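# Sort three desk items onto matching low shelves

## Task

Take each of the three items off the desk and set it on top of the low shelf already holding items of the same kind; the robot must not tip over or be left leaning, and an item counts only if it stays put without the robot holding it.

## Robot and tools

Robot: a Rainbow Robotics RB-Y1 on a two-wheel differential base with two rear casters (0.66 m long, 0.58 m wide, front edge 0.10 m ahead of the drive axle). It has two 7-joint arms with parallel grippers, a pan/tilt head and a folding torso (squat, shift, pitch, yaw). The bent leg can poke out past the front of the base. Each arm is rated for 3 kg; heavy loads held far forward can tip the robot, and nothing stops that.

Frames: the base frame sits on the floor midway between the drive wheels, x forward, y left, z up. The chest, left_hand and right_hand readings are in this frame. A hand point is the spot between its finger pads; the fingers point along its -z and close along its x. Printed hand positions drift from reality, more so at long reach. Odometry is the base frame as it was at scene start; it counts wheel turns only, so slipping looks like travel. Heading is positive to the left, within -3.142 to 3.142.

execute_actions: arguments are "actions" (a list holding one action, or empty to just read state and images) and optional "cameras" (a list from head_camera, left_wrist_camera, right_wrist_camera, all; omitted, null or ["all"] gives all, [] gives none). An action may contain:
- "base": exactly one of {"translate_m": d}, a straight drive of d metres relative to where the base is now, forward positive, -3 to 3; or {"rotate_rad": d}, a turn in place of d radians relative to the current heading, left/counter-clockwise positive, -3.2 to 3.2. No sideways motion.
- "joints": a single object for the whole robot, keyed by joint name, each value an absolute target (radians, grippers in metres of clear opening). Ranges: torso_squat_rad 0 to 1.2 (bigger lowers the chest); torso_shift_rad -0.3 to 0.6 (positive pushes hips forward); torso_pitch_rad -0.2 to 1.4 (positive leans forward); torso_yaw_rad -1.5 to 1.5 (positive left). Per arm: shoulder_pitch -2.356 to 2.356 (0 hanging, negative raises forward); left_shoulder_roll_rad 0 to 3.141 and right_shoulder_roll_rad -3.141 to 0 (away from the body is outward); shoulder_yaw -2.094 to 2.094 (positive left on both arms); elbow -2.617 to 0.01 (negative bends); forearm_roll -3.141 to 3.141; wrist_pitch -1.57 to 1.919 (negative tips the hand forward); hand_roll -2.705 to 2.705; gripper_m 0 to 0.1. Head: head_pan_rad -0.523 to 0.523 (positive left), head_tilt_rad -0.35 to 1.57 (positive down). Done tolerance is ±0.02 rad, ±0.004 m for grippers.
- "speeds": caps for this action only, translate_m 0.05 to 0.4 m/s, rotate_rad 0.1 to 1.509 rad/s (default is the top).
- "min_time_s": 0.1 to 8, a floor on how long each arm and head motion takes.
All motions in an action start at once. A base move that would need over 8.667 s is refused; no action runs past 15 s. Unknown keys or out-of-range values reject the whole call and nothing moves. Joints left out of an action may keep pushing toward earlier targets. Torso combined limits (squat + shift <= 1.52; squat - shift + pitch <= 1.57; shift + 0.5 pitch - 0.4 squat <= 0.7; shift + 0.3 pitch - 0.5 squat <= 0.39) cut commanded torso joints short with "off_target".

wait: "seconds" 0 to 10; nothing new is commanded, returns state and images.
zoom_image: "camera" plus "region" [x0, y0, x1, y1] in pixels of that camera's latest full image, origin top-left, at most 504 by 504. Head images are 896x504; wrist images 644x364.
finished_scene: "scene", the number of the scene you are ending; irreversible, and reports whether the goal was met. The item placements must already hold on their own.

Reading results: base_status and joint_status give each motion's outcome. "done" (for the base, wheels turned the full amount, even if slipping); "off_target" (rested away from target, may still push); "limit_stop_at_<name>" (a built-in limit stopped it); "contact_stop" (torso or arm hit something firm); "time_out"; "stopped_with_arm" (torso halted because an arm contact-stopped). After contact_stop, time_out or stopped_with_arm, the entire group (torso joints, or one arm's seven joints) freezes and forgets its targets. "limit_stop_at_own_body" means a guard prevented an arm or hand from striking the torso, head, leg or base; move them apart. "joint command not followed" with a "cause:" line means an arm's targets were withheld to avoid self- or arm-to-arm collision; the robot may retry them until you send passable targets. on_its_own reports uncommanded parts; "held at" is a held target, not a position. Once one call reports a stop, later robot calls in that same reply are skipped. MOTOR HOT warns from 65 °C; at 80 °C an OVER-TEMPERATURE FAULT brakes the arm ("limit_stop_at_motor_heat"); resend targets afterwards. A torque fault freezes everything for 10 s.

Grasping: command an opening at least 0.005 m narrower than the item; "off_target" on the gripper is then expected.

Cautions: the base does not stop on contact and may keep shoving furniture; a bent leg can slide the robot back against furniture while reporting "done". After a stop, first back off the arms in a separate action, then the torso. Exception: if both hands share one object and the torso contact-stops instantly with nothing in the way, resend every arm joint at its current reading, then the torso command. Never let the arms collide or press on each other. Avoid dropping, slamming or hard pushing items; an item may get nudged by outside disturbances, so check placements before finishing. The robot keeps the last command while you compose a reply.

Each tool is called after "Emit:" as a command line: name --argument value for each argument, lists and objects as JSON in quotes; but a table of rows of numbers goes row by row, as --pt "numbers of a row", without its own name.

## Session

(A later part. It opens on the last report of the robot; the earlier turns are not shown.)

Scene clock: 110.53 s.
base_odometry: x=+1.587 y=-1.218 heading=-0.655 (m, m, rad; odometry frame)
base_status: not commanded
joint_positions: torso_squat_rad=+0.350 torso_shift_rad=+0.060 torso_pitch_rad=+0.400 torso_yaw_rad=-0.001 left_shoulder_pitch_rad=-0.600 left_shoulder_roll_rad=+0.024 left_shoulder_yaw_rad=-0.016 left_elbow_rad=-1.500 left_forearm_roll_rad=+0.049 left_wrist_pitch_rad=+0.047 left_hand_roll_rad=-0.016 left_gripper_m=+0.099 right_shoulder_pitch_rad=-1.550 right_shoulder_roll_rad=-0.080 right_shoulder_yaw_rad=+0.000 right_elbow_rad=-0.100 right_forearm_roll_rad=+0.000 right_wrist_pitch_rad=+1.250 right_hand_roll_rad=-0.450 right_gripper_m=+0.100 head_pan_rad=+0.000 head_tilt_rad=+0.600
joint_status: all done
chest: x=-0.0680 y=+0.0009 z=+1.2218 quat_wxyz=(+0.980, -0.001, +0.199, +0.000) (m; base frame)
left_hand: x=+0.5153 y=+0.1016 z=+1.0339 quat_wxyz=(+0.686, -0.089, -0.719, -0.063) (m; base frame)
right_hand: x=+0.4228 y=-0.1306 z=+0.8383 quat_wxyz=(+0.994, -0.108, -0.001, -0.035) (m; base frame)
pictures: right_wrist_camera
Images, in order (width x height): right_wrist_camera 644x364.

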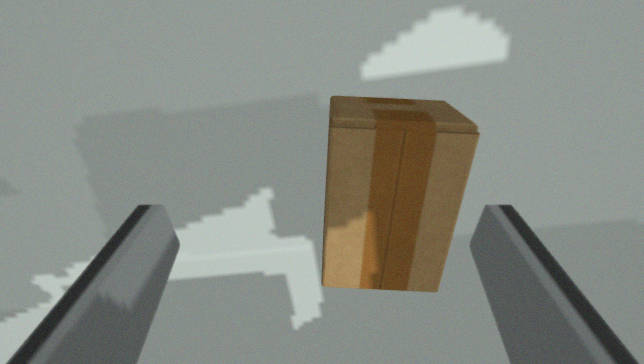

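Emit:
execute_actions --actions '[{"joints":{"torso_shift_rad":0.04,"right_shoulder_pitch_rad":-1.47,"right_wrist_pitch_rad":1.17}}]' --cameras '["right_wrist_camera"]'

Scene clock: 113.83 s.
base_odometry: x=+1.587 y=-1.218 heading=-0.655 (m, m, rad; odometry frame)
base_status: not commanded
joint_positions: torso_squat_rad=+0.350 torso_shift_rad=+0.040 torso_pitch_rad=+0.400 torso_yaw_rad=-0.001 left_shoulder_pitch_rad=-0.600 left_shoulder_roll_rad=+0.024 left_shoulder_yaw_rad=-0.016 left_elbow_rad=-1.500 left_forearm_roll_rad=+0.049 left_wrist_pitch_rad=+0.047 left_hand_roll_rad=-0.016 left_gripper_m=+0.099 right_shoulder_pitch_rad=-1.470 right_shoulder_roll_rad=-0.080 right_shoulder_yaw_rad=+0.000 right_elbow_rad=-0.100 right_forearm_roll_rad=+0.000 right_wrist_pitch_rad=+1.170 right_hand_roll_rad=-0.450 right_gripper_m=+0.100 head_pan_rad=+0.000 head_tilt_rad=+0.600
joint_status: all done
chest: x=-0.0813 y=+0.0009 z=+1.2225 quat_wxyz=(+0.980, -0.001, +0.199, +0.000) (m; base frame)
left_hand: x=+0.5021 y=+0.1016 z=+1.0348 quat_wxyz=(+0.686, -0.089, -0.719, -0.063) (m; base frame)
right_hand: x=+0.3931 y=-0.1405 z=+0.8028 quat_wxyz=(+0.994, -0.099, +0.001, -0.040) (m; base frame)
pictures: right_wrist_camera
Images, in order (width x height): right_wrist_camera 644x364.

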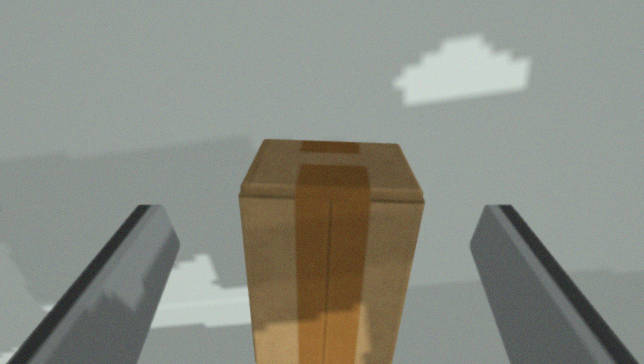

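The box is centered between the fingers. I'll close the gripper now.

Emit:
execute_actions --actions '[{"joints":{"right_gripper_m":0.03}}]' --cameras '["right_wrist_camera"]'

Scene clock: 116.43 s.
base_odometry: x=+1.587 y=-1.218 heading=-0.655 (m, m, rad; odometry frame)
base_status: not commanded
joint_positions: torso_squat_rad=+0.350 torso_shift_rad=+0.040 torso_pitch_rad=+0.400 torso_yaw_rad=-0.001 left_shoulder_pitch_rad=-0.600 left_shoulder_roll_rad=+0.024 left_shoulder_yaw_rad=-0.016 left_elbow_rad=-1.500 left_forearm_roll_rad=+0.049 left_wrist_pitch_rad=+0.047 left_hand_roll_rad=-0.016 left_gripper_m=+0.099 right_shoulder_pitch_rad=-1.471 right_shoulder_roll_rad=-0.080 right_shoulder_yaw_rad=+0.000 right_elbow_rad=-0.100 right_forearm_roll_rad=+0.000 right_wrist_pitch_rad=+1.170 right_hand_roll_rad=-0.450 right_gripper_m=+0.030 head_pan_rad=+0.000 head_tilt_rad=+0.600
joint_status: all done
chest: x=-0.0814 y=+0.0009 z=+1.2225 quat_wxyz=(+0.980, -0.001, +0.198, +0.000) (m; base frame)
left_hand: x=+0.5020 y=+0.1016 z=+1.0350 quat_wxyz=(+0.686, -0.089, -0.719, -0.063) (m; base frame)
right_hand: x=+0.3936 y=-0.1403 z=+0.8033 quat_wxyz=(+0.994, -0.099, +0.000, -0.040) (m; base frame)
pictures: right_wrist_camera
Images, in order (width x height): right_wrist_camera 644x364.

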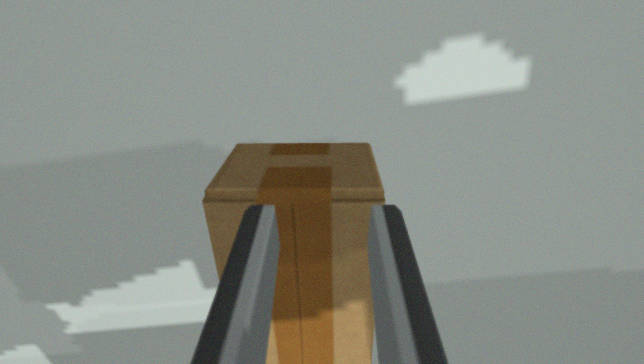

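Emit:
execute_actions --actions '[{"joints":{"right_gripper_m":0.1}}]' --cameras '[]'

Emit:
execute_actions --actions '[{"joints":{"torso_shift_rad":0.06,"right_shoulder_pitch_rad":-1.37,"right_wrist_pitch_rad":1.07}}]' --cameras '["right_wrist_camera"]'

Scene clock: 120.43 s.
base_odometry: x=+1.587 y=-1.218 heading=-0.655 (m, m, rad; odometry frame)
base_status: not commanded
joint_positions: torso_squat_rad=+0.350 torso_shift_rad=+0.040 torso_pitch_rad=+0.400 torso_yaw_rad=-0.001 left_shoulder_pitch_rad=-0.600 left_shoulder_roll_rad=+0.024 left_shoulder_yaw_rad=-0.016 left_elbow_rad=-1.500 left_forearm_roll_rad=+0.049 left_wrist_pitch_rad=+0.047 left_hand_roll_rad=-0.016 left_gripper_m=+0.099 right_shoulder_pitch_rad=-1.471 right_shoulder_roll_rad=-0.080 right_shoulder_yaw_rad=+0.000 right_elbow_rad=-0.100 right_forearm_roll_rad=+0.000 right_wrist_pitch_rad=+1.170 right_hand_roll_rad=-0.450 right_gripper_m=+0.100 head_pan_rad=+0.000 head_tilt_rad=+0.600
joint_status: all done
chest: x=-0.0814 y=+0.0009 z=+1.2225 quat_wxyz=(+0.980, -0.001, +0.198, +0.000) (m; base frame)
left_hand: x=+0.5020 y=+0.1016 z=+1.0350 quat_wxyz=(+0.686, -0.089, -0.719, -0.063) (m; base frame)
right_hand: x=+0.3936 y=-0.1403 z=+0.8034 quat_wxyz=(+0.994, -0.099, +0.000, -0.040) (m; base frame)
pictures: none
No camera images: the call's "cameras" was empty. Leave "cameras" out to get every camera's image.

Scene clock: 130.60 s.
TORQUE FAULT: right_shoulder_pitch_rad reached its load limit. The robot stopped for 10 seconds, dropped its targets and accepts commands again. The stop added 9.0 s to the call and to motion_time.
base_odometry: x=+1.587 y=-1.218 heading=-0.655 (m, m, rad; odometry frame)
base_status: not commanded
joint_positions: torso_squat_rad=+0.351 torso_shift_rad=+0.040 torso_pitch_rad=+0.394 torso_yaw_rad=-0.001 left_shoulder_pitch_rad=-0.600 left_shoulder_roll_rad=+0.024 left_shoulder_yaw_rad=-0.016 left_elbow_rad=-1.500 left_forearm_roll_rad=+0.049 left_wrist_pitch_rad=+0.047 left_hand_roll_rad=-0.016 left_gripper_m=+0.099 right_shoulder_pitch_rad=-1.453 right_shoulder_roll_rad=-0.081 right_shoulder_yaw_rad=+0.001 right_elbow_rad=-0.106 right_forearm_roll_rad=+0.001 right_wrist_pitch_rad=+1.134 right_hand_roll_rad=-0.450 right_gripper_m=+0.100 head_pan_rad=+0.000 head_tilt_rad=+0.600
joint_status: torso_shift_rad contact_stop (moved +0.000 of +0.020); right_shoulder_pitch_rad torque_fault (moved +0.018 of +0.101); right_wrist_pitch_rad torque_fault (moved -0.036 of -0.100)
on_its_own: right_shoulder_pitch_rad is held at -1.448, not at your -1.370, since a torque_fault; right_wrist_pitch_rad is held at +1.134, not at your +1.070, since a torque_fault
chest: x=-0.0831 y=+0.0011 z=+1.2231 quat_wxyz=(+0.981, -0.001, +0.196, +0.000) (m; base frame)
left_hand: x=+0.5013 y=+0.1017 z=+1.0387 quat_wxyz=(+0.684, -0.089, -0.721, -0.063) (m; base frame)
right_hand: x=+0.3964 y=-0.1410 z=+0.7996 quat_wxyz=(+0.995, -0.093, -0.013, -0.041) (m; base frame)
pictures: right_wrist_camera
Images, in order (width x height): right_wrist_camera 644x364.

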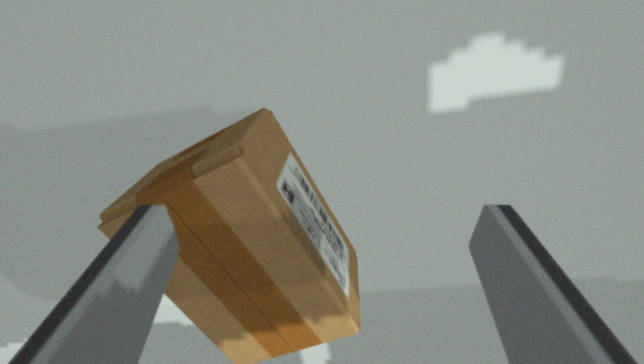

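Emit:
execute_actions --actions '[{"joints":{"right_shoulder_pitch_rad":-1.65,"right_wrist_pitch_rad":1.35}}]' --cameras '["head_camera","right_wrist_camera"]'

Scene clock: 134.03 s.
base_odometry: x=+1.587 y=-1.218 heading=-0.655 (m, m, rad; odometry frame)
base_status: not commanded
joint_positions: torso_squat_rad=+0.351 torso_shift_rad=+0.041 torso_pitch_rad=+0.396 torso_yaw_rad=-0.001 left_shoulder_pitch_rad=-0.600 left_shoulder_roll_rad=+0.024 left_shoulder_yaw_rad=-0.016 left_elbow_rad=-1.500 left_forearm_roll_rad=+0.049 left_wrist_pitch_rad=+0.047 left_hand_roll_rad=-0.016 left_gripper_m=+0.099 right_shoulder_pitch_rad=-1.650 right_shoulder_roll_rad=-0.081 right_shoulder_yaw_rad=+0.001 right_elbow_rad=-0.104 right_forearm_roll_rad=+0.001 right_wrist_pitch_rad=+1.350 right_hand_roll_rad=-0.450 right_gripper_m=+0.100 head_pan_rad=+0.000 head_tilt_rad=+0.600
joint_status: all done
chest: x=-0.0820 y=+0.0010 z=+1.2228 quat_wxyz=(+0.980, -0.001, +0.197, +0.000) (m; base frame)
left_hand: x=+0.5021 y=+0.1015 z=+1.0373 quat_wxyz=(+0.685, -0.089, -0.721, -0.063) (m; base frame)
right_hand: x=+0.4281 y=-0.1184 z=+0.8897 quat_wxyz=(+0.992, -0.120, -0.008, -0.030) (m; base frame)
pictures: head_camera, right_wrist_camera
Images, in order (width x height): head_camera 896x504, right_wrist_camera 644x364.

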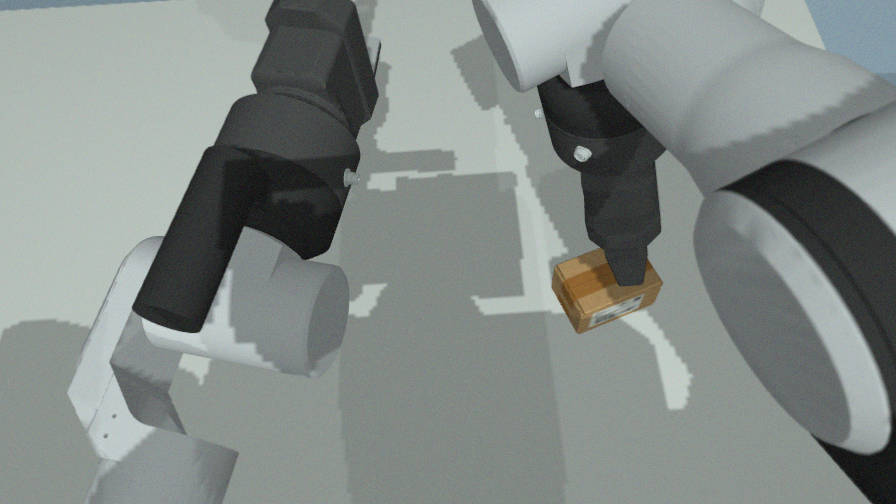

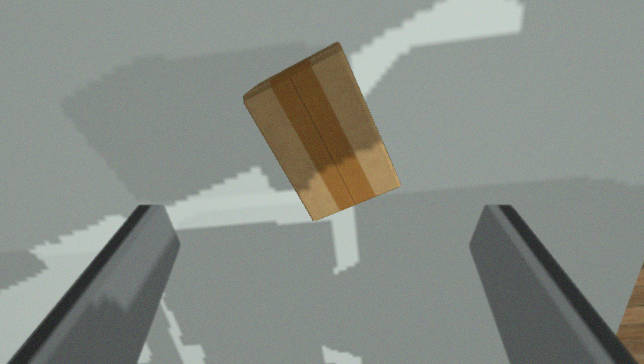

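Emit:
execute_actions --actions '[{"joints":{"right_shoulder_pitch_rad":-1.52,"right_wrist_pitch_rad":1.22,"right_hand_roll_rad":0.05}}]' --cameras '["right_wrist_camera"]'

Scene clock: 138.47 s.
base_odometry: x=+1.587 y=-1.218 heading=-0.655 (m, m, rad; odometry frame)
base_status: not commanded
joint_positions: torso_squat_rad=+0.351 torso_shift_rad=+0.041 torso_pitch_rad=+0.396 torso_yaw_rad=-0.001 left_shoulder_pitch_rad=-0.600 left_shoulder_roll_rad=+0.024 left_shoulder_yaw_rad=-0.016 left_elbow_rad=-1.500 left_forearm_roll_rad=+0.049 left_wrist_pitch_rad=+0.047 left_hand_roll_rad=-0.016 left_gripper_m=+0.099 right_shoulder_pitch_rad=-1.520 right_shoulder_roll_rad=-0.081 right_shoulder_yaw_rad=+0.001 right_elbow_rad=-0.104 right_forearm_roll_rad=+0.001 right_wrist_pitch_rad=+1.220 right_hand_roll_rad=+0.050 right_gripper_m=+0.100 head_pan_rad=+0.000 head_tilt_rad=+0.600
joint_status: all done
chest: x=-0.0820 y=+0.0009 z=+1.2228 quat_wxyz=(+0.980, -0.001, +0.197, +0.000) (m; base frame)
left_hand: x=+0.5021 y=+0.1015 z=+1.0373 quat_wxyz=(+0.685, -0.089, -0.721, -0.063) (m; base frame)
right_hand: x=+0.4061 y=-0.1344 z=+0.8284 quat_wxyz=(+0.972, -0.102, +0.022, +0.210) (m; base frame)
pictures: right_wrist_camera
Images, in order (width x height): right_wrist_camera 644x364.

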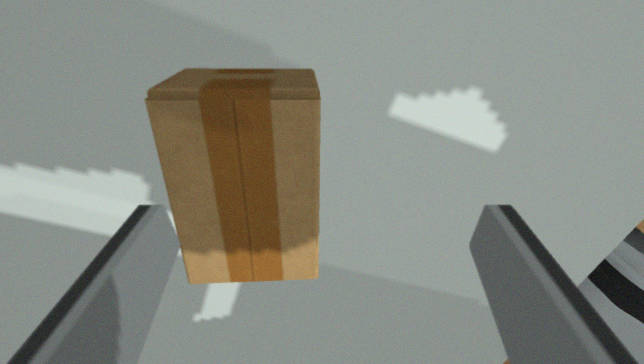

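Emit:
execute_actions --actions '[{"joints":{"torso_shift_rad":0.085,"right_shoulder_roll_rad":-0.12}}]' --cameras '["right_wrist_camera"]'

Scene clock: 141.60 s.
base_odometry: x=+1.587 y=-1.218 heading=-0.655 (m, m, rad; odometry frame)
base_status: not commanded
joint_positions: torso_squat_rad=+0.351 torso_shift_rad=+0.085 torso_pitch_rad=+0.396 torso_yaw_rad=-0.001 left_shoulder_pitch_rad=-0.600 left_shoulder_roll_rad=+0.024 left_shoulder_yaw_rad=-0.016 left_elbow_rad=-1.500 left_forearm_roll_rad=+0.049 left_wrist_pitch_rad=+0.047 left_hand_roll_rad=-0.016 left_gripper_m=+0.099 right_shoulder_pitch_rad=-1.520 right_shoulder_roll_rad=-0.120 right_shoulder_yaw_rad=+0.001 right_elbow_rad=-0.104 right_forearm_roll_rad=+0.001 right_wrist_pitch_rad=+1.220 right_hand_roll_rad=+0.050 right_gripper_m=+0.100 head_pan_rad=+0.000 head_tilt_rad=+0.600
joint_status: all done
chest: x=-0.0527 y=+0.0009 z=+1.2210 quat_wxyz=(+0.980, -0.001, +0.197, +0.000) (m; base frame)
left_hand: x=+0.5313 y=+0.1015 z=+1.0353 quat_wxyz=(+0.685, -0.089, -0.721, -0.063) (m; base frame)
right_hand: x=+0.4439 y=-0.1571 z=+0.8315 quat_wxyz=(+0.975, -0.111, +0.019, +0.193) (m; base frame)
pictures: right_wrist_camera
Images, in order (width x height): right_wrist_camera 644x364.

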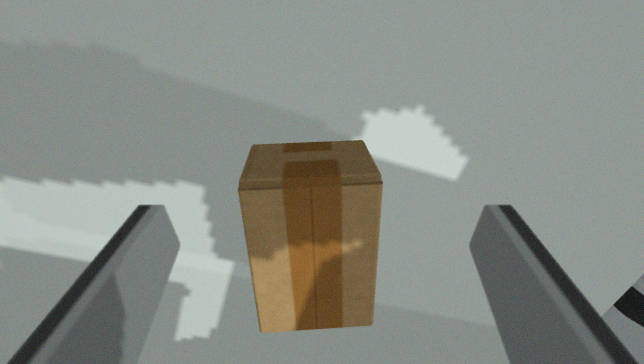

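Emit:
execute_actions --actions '[{"joints":{"right_shoulder_pitch_rad":-1.45,"right_wrist_pitch_rad":1.15,"torso_shift_rad":0.1}}]' --cameras '["right_wrist_camera"]'

Scene clock: 143.80 s.
base_odometry: x=+1.587 y=-1.218 heading=-0.655 (m, m, rad; odometry frame)
base_status: not commanded
joint_positions: torso_squat_rad=+0.351 torso_shift_rad=+0.100 torso_pitch_rad=+0.396 torso_yaw_rad=-0.001 left_shoulder_pitch_rad=-0.600 left_shoulder_roll_rad=+0.024 left_shoulder_yaw_rad=-0.016 left_elbow_rad=-1.500 left_forearm_roll_rad=+0.049 left_wrist_pitch_rad=+0.047 left_hand_roll_rad=-0.016 left_gripper_m=+0.099 right_shoulder_pitch_rad=-1.450 right_shoulder_roll_rad=-0.120 right_shoulder_yaw_rad=+0.001 right_elbow_rad=-0.104 right_forearm_roll_rad=+0.001 right_wrist_pitch_rad=+1.150 right_hand_roll_rad=+0.050 right_gripper_m=+0.100 head_pan_rad=+0.000 head_tilt_rad=+0.600
joint_status: all done
chest: x=-0.0429 y=+0.0009 z=+1.2201 quat_wxyz=(+0.980, -0.001, +0.197, +0.000) (m; base frame)
left_hand: x=+0.5412 y=+0.1015 z=+1.0344 quat_wxyz=(+0.685, -0.089, -0.721, -0.063) (m; base frame)
right_hand: x=+0.4386 y=-0.1665 z=+0.7987 quat_wxyz=(+0.976, -0.104, +0.019, +0.189) (m; base frame)
pictures: right_wrist_camera
Images, in order (width x height): right_wrist_camera 644x364.

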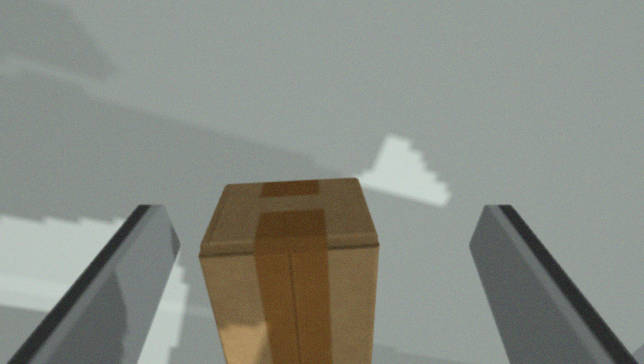

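Emit:
execute_actions --actions '[{"joints":{"right_gripper_m":0.03}}]' --cameras '["right_wrist_camera"]'

Scene clock: 146.53 s.
base_odometry: x=+1.587 y=-1.218 heading=-0.655 (m, m, rad; odometry frame)
base_status: not commanded
joint_positions: torso_squat_rad=+0.351 torso_shift_rad=+0.100 torso_pitch_rad=+0.396 torso_yaw_rad=-0.001 left_shoulder_pitch_rad=-0.600 left_shoulder_roll_rad=+0.024 left_shoulder_yaw_rad=-0.016 left_elbow_rad=-1.500 left_forearm_roll_rad=+0.049 left_wrist_pitch_rad=+0.047 left_hand_roll_rad=-0.016 left_gripper_m=+0.099 right_shoulder_pitch_rad=-1.450 right_shoulder_roll_rad=-0.120 right_shoulder_yaw_rad=+0.001 right_elbow_rad=-0.104 right_forearm_roll_rad=+0.001 right_wrist_pitch_rad=+1.150 right_hand_roll_rad=+0.050 right_gripper_m=+0.030 head_pan_rad=+0.000 head_tilt_rad=+0.600
joint_status: all done
chest: x=-0.0429 y=+0.0009 z=+1.2201 quat_wxyz=(+0.980, -0.001, +0.197, +0.000) (m; base frame)
left_hand: x=+0.5412 y=+0.1015 z=+1.0344 quat_wxyz=(+0.685, -0.089, -0.721, -0.063) (m; base frame)
right_hand: x=+0.4386 y=-0.1665 z=+0.7987 quat_wxyz=(+0.976, -0.104, +0.019, +0.189) (m; base frame)
pictures: right_wrist_camera
Images, in order (width x height): right_wrist_camera 644x364.

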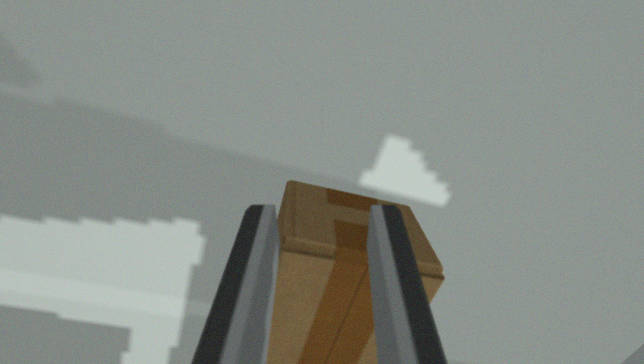

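Emit:
execute_actions --actions '[{"joints":{"right_gripper_m":0.1}}]' --cameras '["right_wrist_camera"]'

Scene clock: 149.83 s.
base_odometry: x=+1.587 y=-1.218 heading=-0.655 (m, m, rad; odometry frame)
base_status: not commanded
joint_positions: torso_squat_rad=+0.351 torso_shift_rad=+0.100 torso_pitch_rad=+0.396 torso_yaw_rad=-0.001 left_shoulder_pitch_rad=-0.600 left_shoulder_roll_rad=+0.024 left_shoulder_yaw_rad=-0.016 left_elbow_rad=-1.500 left_forearm_roll_rad=+0.049 left_wrist_pitch_rad=+0.047 left_hand_roll_rad=-0.016 left_gripper_m=+0.099 right_shoulder_pitch_rad=-1.450 right_shoulder_roll_rad=-0.120 right_shoulder_yaw_rad=+0.001 right_elbow_rad=-0.104 right_forearm_roll_rad=+0.001 right_wrist_pitch_rad=+1.150 right_hand_roll_rad=+0.050 right_gripper_m=+0.100 head_pan_rad=+0.000 head_tilt_rad=+0.600
joint_status: all done
chest: x=-0.0429 y=+0.0009 z=+1.2201 quat_wxyz=(+0.980, -0.001, +0.197, +0.000) (m; base frame)
left_hand: x=+0.5412 y=+0.1015 z=+1.0344 quat_wxyz=(+0.685, -0.089, -0.721, -0.063) (m; base frame)
right_hand: x=+0.4386 y=-0.1665 z=+0.7987 quat_wxyz=(+0.976, -0.104, +0.019, +0.189) (m; base frame)
pictures: right_wrist_camera
Images, in order (width x height): right_wrist_camera 644x364.

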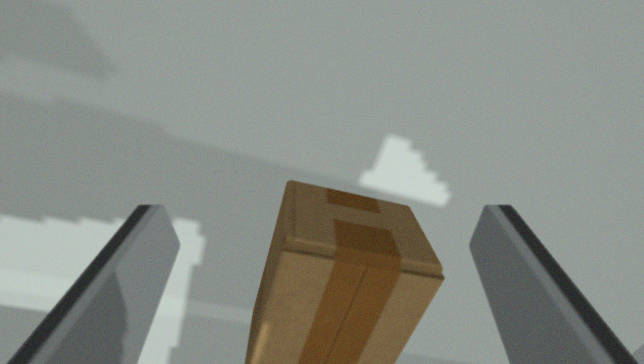

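Emit:
execute_actions --actions '[{"joints":{"right_hand_roll_rad":-0.2,"right_shoulder_pitch_rad":-1.5,"right_wrist_pitch_rad":1.2}}]' --cameras '["right_wrist_camera"]'

Scene clock: 153.47 s.
base_odometry: x=+1.587 y=-1.218 heading=-0.655 (m, m, rad; odometry frame)
base_status: not commanded
joint_positions: torso_squat_rad=+0.351 torso_shift_rad=+0.100 torso_pitch_rad=+0.396 torso_yaw_rad=-0.001 left_shoulder_pitch_rad=-0.600 left_shoulder_roll_rad=+0.024 left_shoulder_yaw_rad=-0.016 left_elbow_rad=-1.500 left_forearm_roll_rad=+0.049 left_wrist_pitch_rad=+0.047 left_hand_roll_rad=-0.016 left_gripper_m=+0.099 right_shoulder_pitch_rad=-1.500 right_shoulder_roll_rad=-0.120 right_shoulder_yaw_rad=+0.001 right_elbow_rad=-0.104 right_forearm_roll_rad=+0.001 right_wrist_pitch_rad=+1.200 right_hand_roll_rad=-0.200 right_gripper_m=+0.100 head_pan_rad=+0.000 head_tilt_rad=+0.600
joint_status: all done
chest: x=-0.0429 y=+0.0009 z=+1.2201 quat_wxyz=(+0.980, -0.001, +0.197, +0.000) (m; base frame)
left_hand: x=+0.5411 y=+0.1015 z=+1.0344 quat_wxyz=(+0.685, -0.089, -0.721, -0.063) (m; base frame)
right_hand: x=+0.4495 y=-0.1598 z=+0.8212 quat_wxyz=(+0.991, -0.110, +0.005, +0.069) (m; base frame)
pictures: right_wrist_camera
Images, in order (width x height): right_wrist_camera 644x364.

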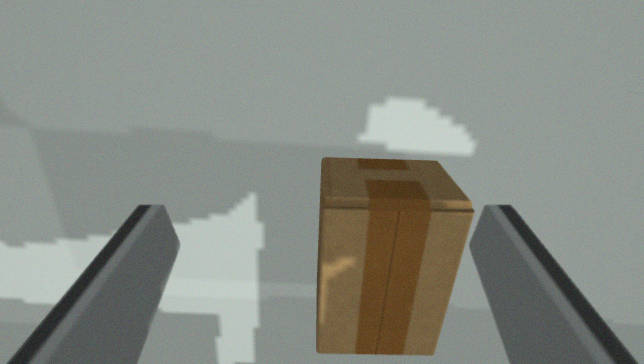

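Emit:
execute_actions --actions '[{"joints":{"right_shoulder_pitch_rad":-1.38,"right_wrist_pitch_rad":1.08},"min_time_s":1.5}]' --cameras '["right_wrist_camera"]'

Scene clock: 159.87 s.
base_odometry: x=+1.587 y=-1.218 heading=-0.655 (m, m, rad; odometry frame)
base_status: not commanded
joint_positions: torso_squat_rad=+0.351 torso_shift_rad=+0.100 torso_pitch_rad=+0.396 torso_yaw_rad=-0.001 left_shoulder_pitch_rad=-0.600 left_shoulder_roll_rad=+0.024 left_shoulder_yaw_rad=-0.016 left_elbow_rad=-1.500 left_forearm_roll_rad=+0.049 left_wrist_pitch_rad=+0.047 left_hand_roll_rad=-0.016 left_gripper_m=+0.099 right_shoulder_pitch_rad=-1.381 right_shoulder_roll_rad=-0.120 right_shoulder_yaw_rad=+0.001 right_elbow_rad=-0.104 right_forearm_roll_rad=+0.001 right_wrist_pitch_rad=+1.080 right_hand_roll_rad=-0.200 right_gripper_m=+0.100 head_pan_rad=+0.000 head_tilt_rad=+0.600
joint_status: all done
chest: x=-0.0429 y=+0.0009 z=+1.2201 quat_wxyz=(+0.980, -0.001, +0.197, +0.000) (m; base frame)
left_hand: x=+0.5411 y=+0.1015 z=+1.0344 quat_wxyz=(+0.685, -0.089, -0.721, -0.063) (m; base frame)
right_hand: x=+0.4215 y=-0.1758 z=+0.7683 quat_wxyz=(+0.993, -0.099, +0.006, +0.062) (m; base frame)
pictures: right_wrist_camera
Images, in order (width x height): right_wrist_camera 644x364.

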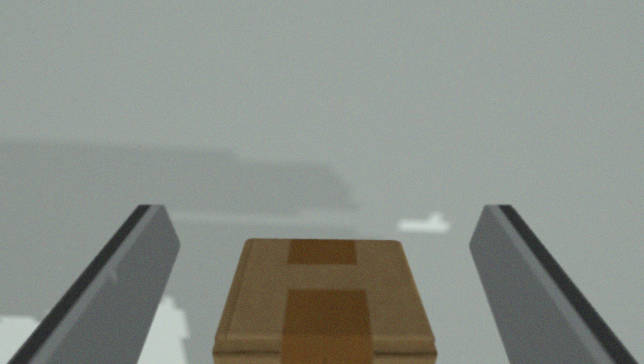

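Emit:
execute_actions --actions '[{"joints":{"right_gripper_m":0.03}}]' --cameras '["right_wrist_camera"]'

Scene clock: 162.17 s.
base_odometry: x=+1.587 y=-1.218 heading=-0.655 (m, m, rad; odometry frame)
base_status: not commanded
joint_positions: torso_squat_rad=+0.351 torso_shift_rad=+0.100 torso_pitch_rad=+0.396 torso_yaw_rad=-0.001 left_shoulder_pitch_rad=-0.600 left_shoulder_roll_rad=+0.024 left_shoulder_yaw_rad=-0.016 left_elbow_rad=-1.500 left_forearm_roll_rad=+0.049 left_wrist_pitch_rad=+0.047 left_hand_roll_rad=-0.016 left_gripper_m=+0.099 right_shoulder_pitch_rad=-1.381 right_shoulder_roll_rad=-0.120 right_shoulder_yaw_rad=+0.001 right_elbow_rad=-0.104 right_forearm_roll_rad=+0.001 right_wrist_pitch_rad=+1.080 right_hand_roll_rad=-0.200 right_gripper_m=+0.058 head_pan_rad=+0.000 head_tilt_rad=+0.600
joint_status: right_gripper_m off_target (ended at +0.058, target +0.030)
chest: x=-0.0429 y=+0.0009 z=+1.2201 quat_wxyz=(+0.980, -0.001, +0.197, +0.000) (m; base frame)
left_hand: x=+0.5411 y=+0.1015 z=+1.0344 quat_wxyz=(+0.685, -0.089, -0.721, -0.063) (m; base frame)
right_hand: x=+0.4215 y=-0.1758 z=+0.7683 quat_wxyz=(+0.993, -0.099, +0.006, +0.062) (m; base frame)
pictures: right_wrist_camera
Images, in order (width x height): right_wrist_camera 644x364.

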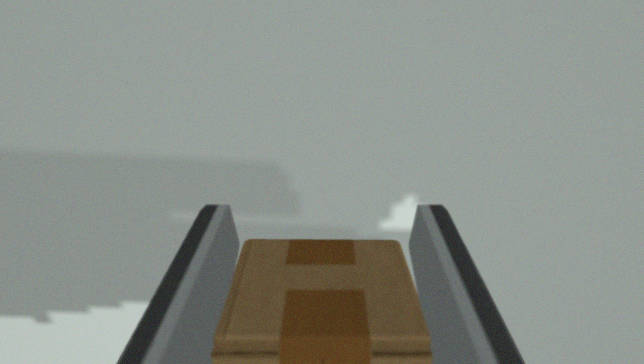

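Emit:
execute_actions --actions '[{"joints":{"right_shoulder_pitch_rad":-1.7,"right_wrist_pitch_rad":1.4,"left_shoulder_pitch_rad":-1.65,"left_shoulder_roll_rad":0.37,"left_shoulder_yaw_rad":0,"left_elbow_rad":-0.1,"left_forearm_roll_rad":0,"left_wrist_pitch_rad":1.35,"left_hand_roll_rad":0.3}}]' --cameras '["head_camera","left_wrist_camera"]'

Scene clock: 168.20 s.
base_odometry: x=+1.587 y=-1.218 heading=-0.655 (m, m, rad; odometry frame)
base_status: not commanded
joint_positions: torso_squat_rad=+0.351 torso_shift_rad=+0.100 torso_pitch_rad=+0.396 torso_yaw_rad=-0.001 left_shoulder_pitch_rad=-1.650 left_shoulder_roll_rad=+0.370 left_shoulder_yaw_rad=+0.000 left_elbow_rad=-0.100 left_forearm_roll_rad=+0.000 left_wrist_pitch_rad=+1.350 left_hand_roll_rad=+0.300 left_gripper_m=+0.099 right_shoulder_pitch_rad=-1.700 right_shoulder_roll_rad=-0.120 right_shoulder_yaw_rad=+0.001 right_elbow_rad=-0.104 right_forearm_roll_rad=+0.000 right_wrist_pitch_rad=+1.400 right_hand_roll_rad=-0.200 right_gripper_m=+0.058 head_pan_rad=+0.000 head_tilt_rad=+0.600
joint_status: all done
chest: x=-0.0429 y=+0.0009 z=+1.2201 quat_wxyz=(+0.980, -0.001, +0.197, +0.000) (m; base frame)
left_hand: x=+0.5090 y=+0.2818 z=+0.9328 quat_wxyz=(+0.983, +0.160, -0.028, +0.090) (m; base frame)
right_hand: x=+0.4817 y=-0.1333 z=+0.9167 quat_wxyz=(+0.988, -0.131, +0.003, +0.077) (m; base frame)
pictures: head_camera, left_wrist_camera
Images, in order (width x height): head_camera 896x504, left_wrist_camera 644x364.

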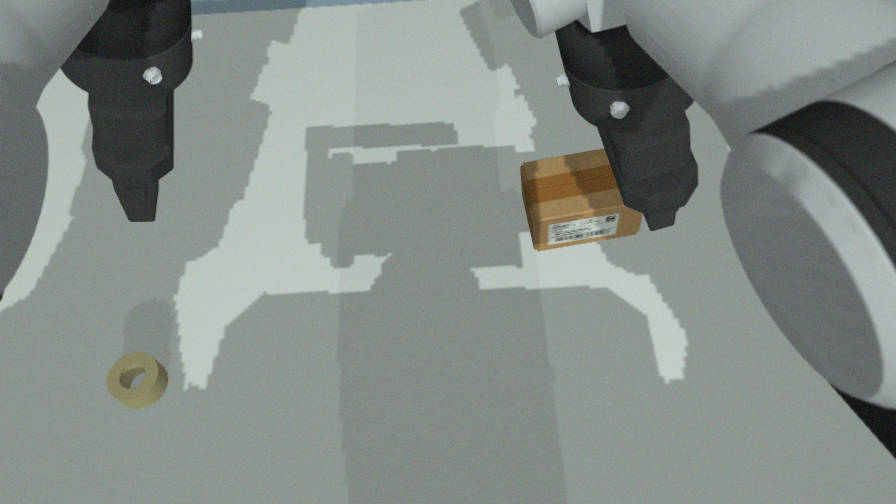

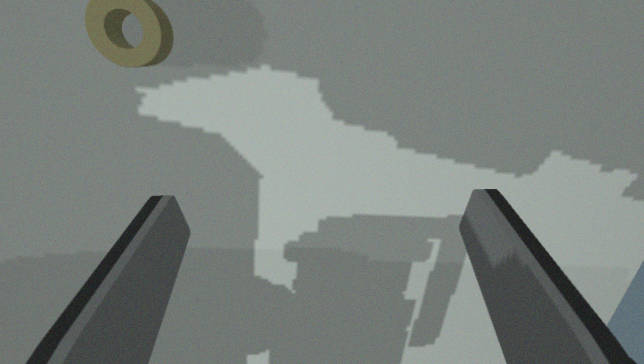

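Emit:
execute_actions --actions '[{"joints":{"torso_shift_rad":-0.04,"left_shoulder_pitch_rad":-1.55,"left_shoulder_roll_rad":0.45,"left_wrist_pitch_rad":1.25}}]' --cameras '["left_wrist_camera"]'

Scene clock: 173.33 s.
base_odometry: x=+1.587 y=-1.218 heading=-0.655 (m, m, rad; odometry frame)
base_status: not commanded
joint_positions: torso_squat_rad=+0.351 torso_shift_rad=-0.040 torso_pitch_rad=+0.396 torso_yaw_rad=-0.001 left_shoulder_pitch_rad=-1.550 left_shoulder_roll_rad=+0.450 left_shoulder_yaw_rad=+0.000 left_elbow_rad=-0.100 left_forearm_roll_rad=+0.000 left_wrist_pitch_rad=+1.250 left_hand_roll_rad=+0.300 left_gripper_m=+0.099 right_shoulder_pitch_rad=-1.700 right_shoulder_roll_rad=-0.120 right_shoulder_yaw_rad=+0.001 right_elbow_rad=-0.104 right_forearm_roll_rad=+0.000 right_wrist_pitch_rad=+1.400 right_hand_roll_rad=-0.200 right_gripper_m=+0.058 head_pan_rad=+0.000 head_tilt_rad=+0.600
joint_status: all done
chest: x=-0.1349 y=+0.0009 z=+1.2229 quat_wxyz=(+0.980, -0.001, +0.197, +0.000) (m; base frame)
left_hand: x=+0.4053 y=+0.3475 z=+0.9050 quat_wxyz=(+0.976, +0.176, -0.037, +0.125) (m; base frame)
right_hand: x=+0.3898 y=-0.1333 z=+0.9195 quat_wxyz=(+0.988, -0.131, +0.003, +0.077) (m; base frame)
pictures: left_wrist_camera
Images, in order (width x height): left_wrist_camera 644x364.

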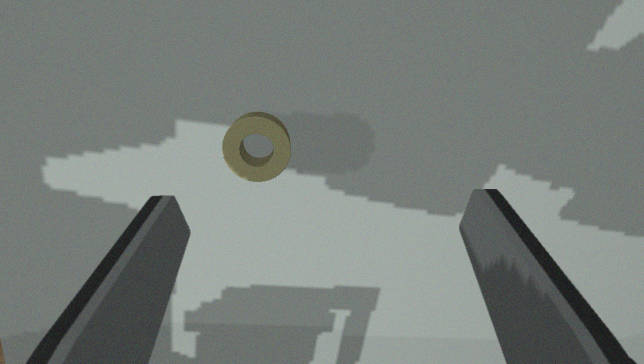

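Emit:
execute_actions --actions '[{"joints":{"left_shoulder_pitch_rad":-1.42,"left_wrist_pitch_rad":1.12}}]' --cameras '["left_wrist_camera"]'

Scene clock: 175.47 s.
base_odometry: x=+1.587 y=-1.218 heading=-0.655 (m, m, rad; odometry frame)
base_status: not commanded
joint_positions: torso_squat_rad=+0.351 torso_shift_rad=-0.040 torso_pitch_rad=+0.396 torso_yaw_rad=-0.001 left_shoulder_pitch_rad=-1.420 left_shoulder_roll_rad=+0.450 left_shoulder_yaw_rad=+0.000 left_elbow_rad=-0.100 left_forearm_roll_rad=+0.000 left_wrist_pitch_rad=+1.120 left_hand_roll_rad=+0.300 left_gripper_m=+0.099 right_shoulder_pitch_rad=-1.700 right_shoulder_roll_rad=-0.120 right_shoulder_yaw_rad=+0.001 right_elbow_rad=-0.104 right_forearm_roll_rad=+0.000 right_wrist_pitch_rad=+1.400 right_hand_roll_rad=-0.200 right_gripper_m=+0.058 head_pan_rad=+0.000 head_tilt_rad=+0.600
joint_status: all done
chest: x=-0.1349 y=+0.0010 z=+1.2228 quat_wxyz=(+0.980, -0.001, +0.197, +0.000) (m; base frame)
left_hand: x=+0.3781 y=+0.3735 z=+0.8470 quat_wxyz=(+0.975, +0.181, -0.038, +0.122) (m; base frame)
right_hand: x=+0.3897 y=-0.1333 z=+0.9195 quat_wxyz=(+0.988, -0.131, +0.003, +0.077) (m; base frame)
pictures: left_wrist_camera
Images, in order (width x height): left_wrist_camera 644x364.

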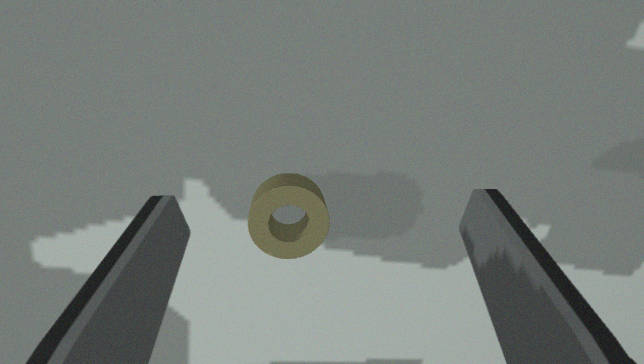

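Emit:
execute_actions --actions '[{"joints":{"left_shoulder_pitch_rad":-1.29,"left_wrist_pitch_rad":0.99},"min_time_s":1.5}]' --cameras '["left_wrist_camera"]'

Scene clock: 179.00 s.
base_odometry: x=+1.587 y=-1.218 heading=-0.655 (m, m, rad; odometry frame)
base_status: not commanded
joint_positions: torso_squat_rad=+0.351 torso_shift_rad=-0.040 torso_pitch_rad=+0.396 torso_yaw_rad=-0.001 left_shoulder_pitch_rad=-1.290 left_shoulder_roll_rad=+0.450 left_shoulder_yaw_rad=+0.000 left_elbow_rad=-0.100 left_forearm_roll_rad=+0.000 left_wrist_pitch_rad=+0.990 left_hand_roll_rad=+0.300 left_gripper_m=+0.099 right_shoulder_pitch_rad=-1.700 right_shoulder_roll_rad=-0.120 right_shoulder_yaw_rad=+0.001 right_elbow_rad=-0.104 right_forearm_roll_rad=+0.000 right_wrist_pitch_rad=+1.400 right_hand_roll_rad=-0.200 right_gripper_m=+0.058 head_pan_rad=+0.000 head_tilt_rad=+0.600
joint_status: all done
chest: x=-0.1349 y=+0.0010 z=+1.2228 quat_wxyz=(+0.980, -0.001, +0.197, +0.000) (m; base frame)
left_hand: x=+0.3433 y=+0.3988 z=+0.7934 quat_wxyz=(+0.975, +0.187, -0.039, +0.118) (m; base frame)
right_hand: x=+0.3897 y=-0.1333 z=+0.9195 quat_wxyz=(+0.988, -0.131, +0.003, +0.077) (m; base frame)
pictures: left_wrist_camera
Images, in order (width x height): left_wrist_camera 644x364.

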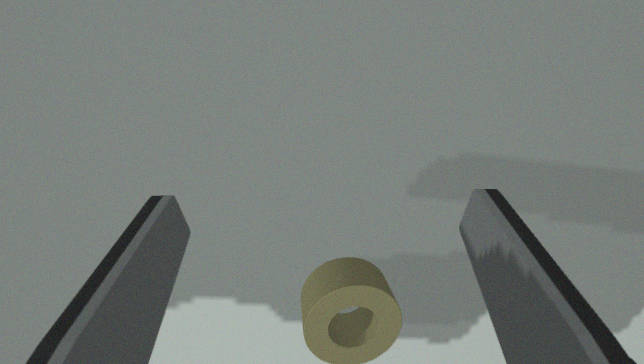

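A bit lower, then close.

Emit:
execute_actions --actions '[{"joints":{"left_shoulder_pitch_rad":-1.24,"left_wrist_pitch_rad":0.94,"torso_shift_rad":-0.03},"min_time_s":1}]' --cameras '[]'

Emit:
execute_actions --actions '[{"joints":{"left_gripper_m":0.02}}]' --cameras '["left_wrist_camera"]'

Scene clock: 182.17 s.
base_odometry: x=+1.587 y=-1.218 heading=-0.655 (m, m, rad; odometry frame)
base_status: not commanded
joint_positions: torso_squat_rad=+0.351 torso_shift_rad=-0.030 torso_pitch_rad=+0.396 torso_yaw_rad=-0.001 left_shoulder_pitch_rad=-1.240 left_shoulder_roll_rad=+0.450 left_shoulder_yaw_rad=+0.000 left_elbow_rad=-0.100 left_forearm_roll_rad=+0.000 left_wrist_pitch_rad=+0.940 left_hand_roll_rad=+0.300 left_gripper_m=+0.099 right_shoulder_pitch_rad=-1.700 right_shoulder_roll_rad=-0.120 right_shoulder_yaw_rad=+0.001 right_elbow_rad=-0.104 right_forearm_roll_rad=+0.000 right_wrist_pitch_rad=+1.400 right_hand_roll_rad=-0.200 right_gripper_m=+0.058 head_pan_rad=+0.000 head_tilt_rad=+0.600
joint_status: all done
chest: x=-0.1282 y=+0.0010 z=+1.2231 quat_wxyz=(+0.980, -0.001, +0.197, +0.000) (m; base frame)
left_hand: x=+0.3345 y=+0.4084 z=+0.7742 quat_wxyz=(+0.974, +0.188, -0.039, +0.116) (m; base frame)
right_hand: x=+0.3963 y=-0.1333 z=+0.9196 quat_wxyz=(+0.988, -0.131, +0.003, +0.077) (m; base frame)
pictures: none
No camera images: the call's "cameras" was empty. Leave "cameras" out to get every camera's image.

Scene clock: 183.43 s.
base_odometry: x=+1.587 y=-1.218 heading=-0.655 (m, m, rad; odometry frame)
base_status: not commanded
joint_positions: torso_squat_rad=+0.351 torso_shift_rad=-0.030 torso_pitch_rad=+0.396 torso_yaw_rad=-0.001 left_shoulder_pitch_rad=-1.240 left_shoulder_roll_rad=+0.450 left_shoulder_yaw_rad=+0.000 left_elbow_rad=-0.100 left_forearm_roll_rad=+0.000 left_wrist_pitch_rad=+0.940 left_hand_roll_rad=+0.300 left_gripper_m=+0.020 right_shoulder_pitch_rad=-1.700 right_shoulder_roll_rad=-0.120 right_shoulder_yaw_rad=+0.001 right_elbow_rad=-0.104 right_forearm_roll_rad=+0.000 right_wrist_pitch_rad=+1.400 right_hand_roll_rad=-0.200 right_gripper_m=+0.058 head_pan_rad=+0.000 head_tilt_rad=+0.600
joint_status: all done
chest: x=-0.1282 y=+0.0010 z=+1.2231 quat_wxyz=(+0.980, -0.001, +0.197, +0.000) (m; base frame)
left_hand: x=+0.3345 y=+0.4084 z=+0.7742 quat_wxyz=(+0.974, +0.188, -0.039, +0.116) (m; base frame)
right_hand: x=+0.3963 y=-0.1333 z=+0.9196 quat_wxyz=(+0.988, -0.131, +0.003, +0.077) (m; base frame)
pictures: left_wrist_camera
Images, in order (width x height): left_wrist_camera 644x364.

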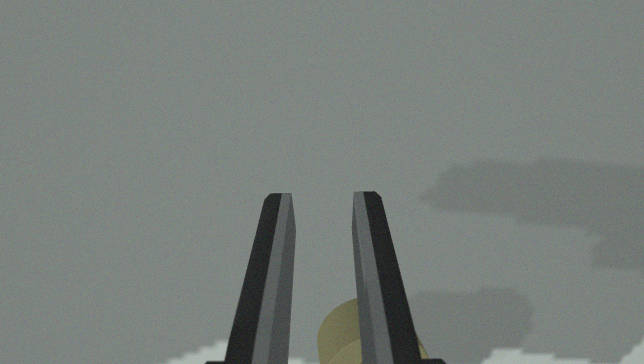

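Emit:
execute_actions --actions '[{"joints":{"left_gripper_m":0.1,"left_shoulder_pitch_rad":-1.36,"left_wrist_pitch_rad":1.06}}]' --cameras '[]'

Emit:
execute_actions --actions '[{"joints":{"left_shoulder_roll_rad":0.38}}]' --cameras '["left_wrist_camera"]'

Scene clock: 187.37 s.
base_odometry: x=+1.587 y=-1.218 heading=-0.655 (m, m, rad; odometry frame)
base_status: not commanded
joint_positions: torso_squat_rad=+0.351 torso_shift_rad=-0.030 torso_pitch_rad=+0.396 torso_yaw_rad=-0.001 left_shoulder_pitch_rad=-1.360 left_shoulder_roll_rad=+0.450 left_shoulder_yaw_rad=+0.000 left_elbow_rad=-0.100 left_forearm_roll_rad=+0.000 left_wrist_pitch_rad=+1.060 left_hand_roll_rad=+0.300 left_gripper_m=+0.099 right_shoulder_pitch_rad=-1.700 right_shoulder_roll_rad=-0.120 right_shoulder_yaw_rad=+0.001 right_elbow_rad=-0.104 right_forearm_roll_rad=+0.000 right_wrist_pitch_rad=+1.400 right_hand_roll_rad=-0.200 right_gripper_m=+0.058 head_pan_rad=+0.000 head_tilt_rad=+0.600
joint_status: all done
chest: x=-0.1283 y=+0.0009 z=+1.2231 quat_wxyz=(+0.980, -0.001, +0.197, +0.000) (m; base frame)
left_hand: x=+0.3697 y=+0.3852 z=+0.8219 quat_wxyz=(+0.975, +0.184, -0.038, +0.120) (m; base frame)
right_hand: x=+0.3963 y=-0.1334 z=+0.9196 quat_wxyz=(+0.988, -0.131, +0.003, +0.077) (m; base frame)
pictures: none
No camera images: the call's "cameras" was empty. Leave "cameras" out to get every camera's image.

Scene clock: 188.23 s.
base_odometry: x=+1.587 y=-1.218 heading=-0.655 (m, m, rad; odometry frame)
base_status: not commanded
joint_positions: torso_squat_rad=+0.351 torso_shift_rad=-0.030 torso_pitch_rad=+0.396 torso_yaw_rad=-0.001 left_shoulder_pitch_rad=-1.360 left_shoulder_roll_rad=+0.380 left_shoulder_yaw_rad=+0.000 left_elbow_rad=-0.100 left_forearm_roll_rad=+0.000 left_wrist_pitch_rad=+1.060 left_hand_roll_rad=+0.300 left_gripper_m=+0.099 right_shoulder_pitch_rad=-1.700 right_shoulder_roll_rad=-0.120 right_shoulder_yaw_rad=+0.001 right_elbow_rad=-0.104 right_forearm_roll_rad=+0.000 right_wrist_pitch_rad=+1.400 right_hand_roll_rad=-0.200 right_gripper_m=+0.058 head_pan_rad=+0.000 head_tilt_rad=+0.600
joint_status: all done
chest: x=-0.1283 y=+0.0009 z=+1.2231 quat_wxyz=(+0.980, -0.001, +0.197, +0.000) (m; base frame)
left_hand: x=+0.3661 y=+0.3415 z=+0.8055 quat_wxyz=(+0.981, +0.165, -0.030, +0.092) (m; base frame)
right_hand: x=+0.3963 y=-0.1334 z=+0.9196 quat_wxyz=(+0.988, -0.131, +0.003, +0.077) (m; base frame)
pictures: left_wrist_camera
Images, in order (width x height): left_wrist_camera 644x364.

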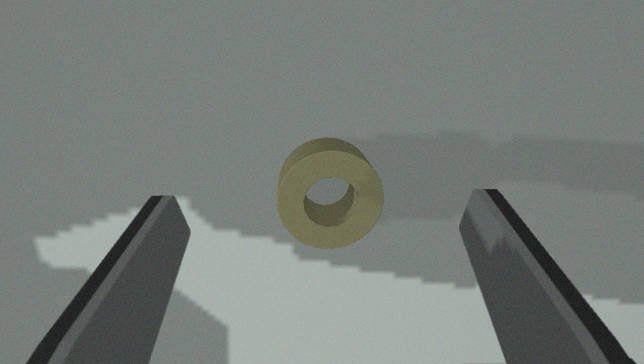

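Emit:
execute_actions --actions '[{"joints":{"left_shoulder_pitch_rad":-1.28,"left_wrist_pitch_rad":0.98,"torso_shift_rad":0.0},"min_time_s":1}]' --cameras '[]'

Emit:
execute_actions --actions '[{"joints":{"left_gripper_m":0.02}}]' --cameras '["left_wrist_camera"]'

Scene clock: 192.57 s.
base_odometry: x=+1.587 y=-1.218 heading=-0.655 (m, m, rad; odometry frame)
base_status: not commanded
joint_positions: torso_squat_rad=+0.351 torso_shift_rad=+0.000 torso_pitch_rad=+0.396 torso_yaw_rad=-0.001 left_shoulder_pitch_rad=-1.280 left_shoulder_roll_rad=+0.380 left_shoulder_yaw_rad=+0.000 left_elbow_rad=-0.100 left_forearm_roll_rad=+0.000 left_wrist_pitch_rad=+0.980 left_hand_roll_rad=+0.300 left_gripper_m=+0.099 right_shoulder_pitch_rad=-1.700 right_shoulder_roll_rad=-0.120 right_shoulder_yaw_rad=+0.001 right_elbow_rad=-0.104 right_forearm_roll_rad=+0.000 right_wrist_pitch_rad=+1.400 right_hand_roll_rad=-0.200 right_gripper_m=+0.058 head_pan_rad=+0.000 head_tilt_rad=+0.600
joint_status: all done
chest: x=-0.1085 y=+0.0009 z=+1.2234 quat_wxyz=(+0.980, -0.001, +0.197, +0.000) (m; base frame)
left_hand: x=+0.3629 y=+0.3561 z=+0.7731 quat_wxyz=(+0.981, +0.166, -0.030, +0.092) (m; base frame)
right_hand: x=+0.4160 y=-0.1334 z=+0.9199 quat_wxyz=(+0.988, -0.131, +0.003, +0.077) (m; base frame)
pictures: none
No camera images: the call's "cameras" was empty. Leave "cameras" out to get every camera's image.

Scene clock: 193.83 s.
base_odometry: x=+1.587 y=-1.218 heading=-0.655 (m, m, rad; odometry frame)
base_status: not commanded
joint_positions: torso_squat_rad=+0.351 torso_shift_rad=+0.000 torso_pitch_rad=+0.396 torso_yaw_rad=-0.001 left_shoulder_pitch_rad=-1.280 left_shoulder_roll_rad=+0.380 left_shoulder_yaw_rad=+0.000 left_elbow_rad=-0.100 left_forearm_roll_rad=+0.000 left_wrist_pitch_rad=+0.980 left_hand_roll_rad=+0.300 left_gripper_m=+0.020 right_shoulder_pitch_rad=-1.700 right_shoulder_roll_rad=-0.120 right_shoulder_yaw_rad=+0.001 right_elbow_rad=-0.104 right_forearm_roll_rad=+0.000 right_wrist_pitch_rad=+1.400 right_hand_roll_rad=-0.200 right_gripper_m=+0.058 head_pan_rad=+0.000 head_tilt_rad=+0.600
joint_status: all done
chest: x=-0.1086 y=+0.0009 z=+1.2234 quat_wxyz=(+0.980, -0.001, +0.197, +0.000) (m; base frame)
left_hand: x=+0.3629 y=+0.3562 z=+0.7732 quat_wxyz=(+0.981, +0.166, -0.030, +0.092) (m; base frame)
right_hand: x=+0.4160 y=-0.1334 z=+0.9199 quat_wxyz=(+0.988, -0.131, +0.003, +0.077) (m; base frame)
pictures: left_wrist_camera
Images, in order (width x height): left_wrist_camera 644x364.

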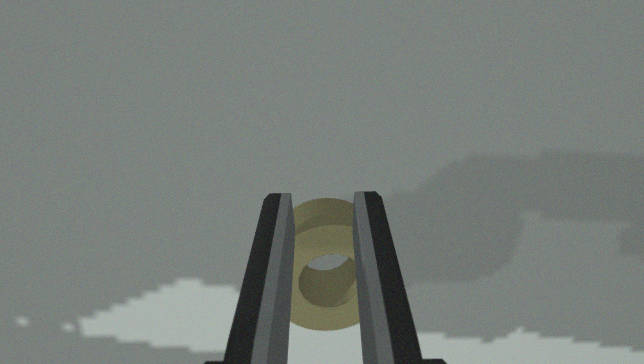

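The position is right but the fingers are still too high. I'll open and go lower.

Emit:
execute_actions --actions '[{"joints":{"left_gripper_m":0.1}}]' --cameras '[]'

Emit:
execute_actions --actions '[{"joints":{"left_shoulder_pitch_rad":-1.21,"left_wrist_pitch_rad":0.91,"torso_shift_rad":0.02,"left_shoulder_roll_rad":0.36},"min_time_s":1.5}]' --cameras '["left_wrist_camera"]'

Scene clock: 199.27 s.
base_odometry: x=+1.587 y=-1.218 heading=-0.655 (m, m, rad; odometry frame)
base_status: not commanded
joint_positions: torso_squat_rad=+0.351 torso_shift_rad=+0.000 torso_pitch_rad=+0.396 torso_yaw_rad=-0.001 left_shoulder_pitch_rad=-1.280 left_shoulder_roll_rad=+0.380 left_shoulder_yaw_rad=+0.000 left_elbow_rad=-0.100 left_forearm_roll_rad=+0.000 left_wrist_pitch_rad=+0.980 left_hand_roll_rad=+0.300 left_gripper_m=+0.099 right_shoulder_pitch_rad=-1.700 right_shoulder_roll_rad=-0.120 right_shoulder_yaw_rad=+0.001 right_elbow_rad=-0.104 right_forearm_roll_rad=+0.000 right_wrist_pitch_rad=+1.400 right_hand_roll_rad=-0.200 right_gripper_m=+0.058 head_pan_rad=+0.000 head_tilt_rad=+0.600
joint_status: all done
chest: x=-0.1086 y=+0.0009 z=+1.2234 quat_wxyz=(+0.980, -0.001, +0.197, +0.000) (m; base frame)
left_hand: x=+0.3629 y=+0.3562 z=+0.7732 quat_wxyz=(+0.981, +0.166, -0.030, +0.092) (m; base frame)
right_hand: x=+0.4160 y=-0.1334 z=+0.9199 quat_wxyz=(+0.988, -0.131, +0.003, +0.077) (m; base frame)
pictures: none
No camera images: the call's "cameras" was empty. Leave "cameras" out to get every camera's image.

Scene clock: 201.17 s.
base_odometry: x=+1.587 y=-1.218 heading=-0.655 (m, m, rad; odometry frame)
base_status: not commanded
joint_positions: torso_squat_rad=+0.351 torso_shift_rad=+0.020 torso_pitch_rad=+0.395 torso_yaw_rad=-0.001 left_shoulder_pitch_rad=-1.237 left_shoulder_roll_rad=+0.370 left_shoulder_yaw_rad=-0.001 left_elbow_rad=-0.105 left_forearm_roll_rad=-0.001 left_wrist_pitch_rad=+0.931 left_hand_roll_rad=+0.300 left_gripper_m=+0.099 right_shoulder_pitch_rad=-1.700 right_shoulder_roll_rad=-0.120 right_shoulder_yaw_rad=+0.001 right_elbow_rad=-0.104 right_forearm_roll_rad=+0.000 right_wrist_pitch_rad=+1.400 right_hand_roll_rad=-0.200 right_gripper_m=+0.058 head_pan_rad=+0.000 head_tilt_rad=+0.600
joint_status: left_shoulder_pitch_rad contact_stop (moved +0.043 of +0.070); left_wrist_pitch_rad contact_stop_at_left_shoulder_pitch_rad (moved -0.049 of -0.070); the others done
on_its_own: left_shoulder_pitch_rad is held at -1.235, not at your -1.210, since a contact_stop; left_wrist_pitch_rad is held at +0.931, not at your +0.910, since a contact_stop
chest: x=-0.0959 y=+0.0007 z=+1.2233 quat_wxyz=(+0.981, -0.001, +0.196, +0.000) (m; base frame)
left_hand: x=+0.3654 y=+0.3572 z=+0.7558 quat_wxyz=(+0.982, +0.163, -0.035, +0.087) (m; base frame)
right_hand: x=+0.4289 y=-0.1335 z=+0.9203 quat_wxyz=(+0.988, -0.131, +0.003, +0.077) (m; base frame)
pictures: left_wrist_camera
Images, in order (width x height): left_wrist_camera 644x364.

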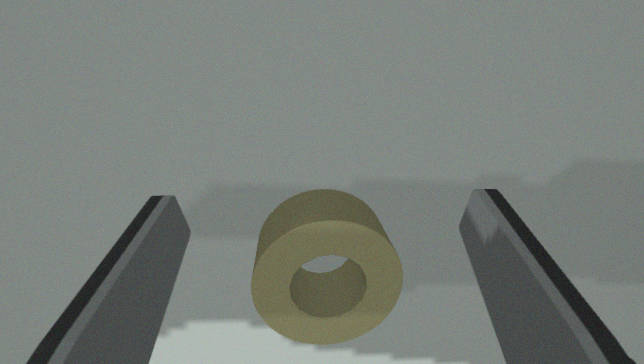

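The fingers are touching the desk. I'll back off slightly and close.

Emit:
execute_actions --actions '[{"joints":{"left_shoulder_pitch_rad":-1.25,"left_wrist_pitch_rad":0.95,"left_gripper_m":0.02}}]' --cameras '["left_wrist_camera"]'

Scene clock: 203.80 s.
base_odometry: x=+1.587 y=-1.218 heading=-0.655 (m, m, rad; odometry frame)
base_status: not commanded
joint_positions: torso_squat_rad=+0.351 torso_shift_rad=+0.020 torso_pitch_rad=+0.396 torso_yaw_rad=-0.001 left_shoulder_pitch_rad=-1.250 left_shoulder_roll_rad=+0.370 left_shoulder_yaw_rad=-0.001 left_elbow_rad=-0.105 left_forearm_roll_rad=-0.001 left_wrist_pitch_rad=+0.950 left_hand_roll_rad=+0.300 left_gripper_m=+0.046 right_shoulder_pitch_rad=-1.700 right_shoulder_roll_rad=-0.120 right_shoulder_yaw_rad=+0.001 right_elbow_rad=-0.104 right_forearm_roll_rad=+0.000 right_wrist_pitch_rad=+1.400 right_hand_roll_rad=-0.200 right_gripper_m=+0.058 head_pan_rad=+0.000 head_tilt_rad=+0.600
joint_status: left_gripper_m off_target (ended at +0.046, target +0.020); the others done
chest: x=-0.0955 y=+0.0009 z=+1.2232 quat_wxyz=(+0.980, -0.001, +0.197, +0.000) (m; base frame)
left_hand: x=+0.3677 y=+0.3549 z=+0.7599 quat_wxyz=(+0.982, +0.164, -0.031, +0.087) (m; base frame)
right_hand: x=+0.4291 y=-0.1334 z=+0.9199 quat_wxyz=(+0.988, -0.131, +0.003, +0.077) (m; base frame)
pictures: left_wrist_camera
Images, in order (width x height): left_wrist_camera 644x364.

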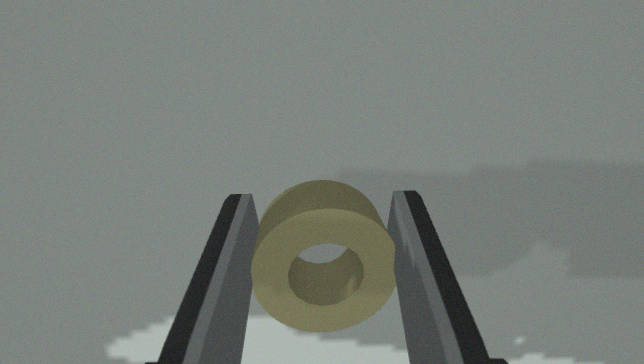

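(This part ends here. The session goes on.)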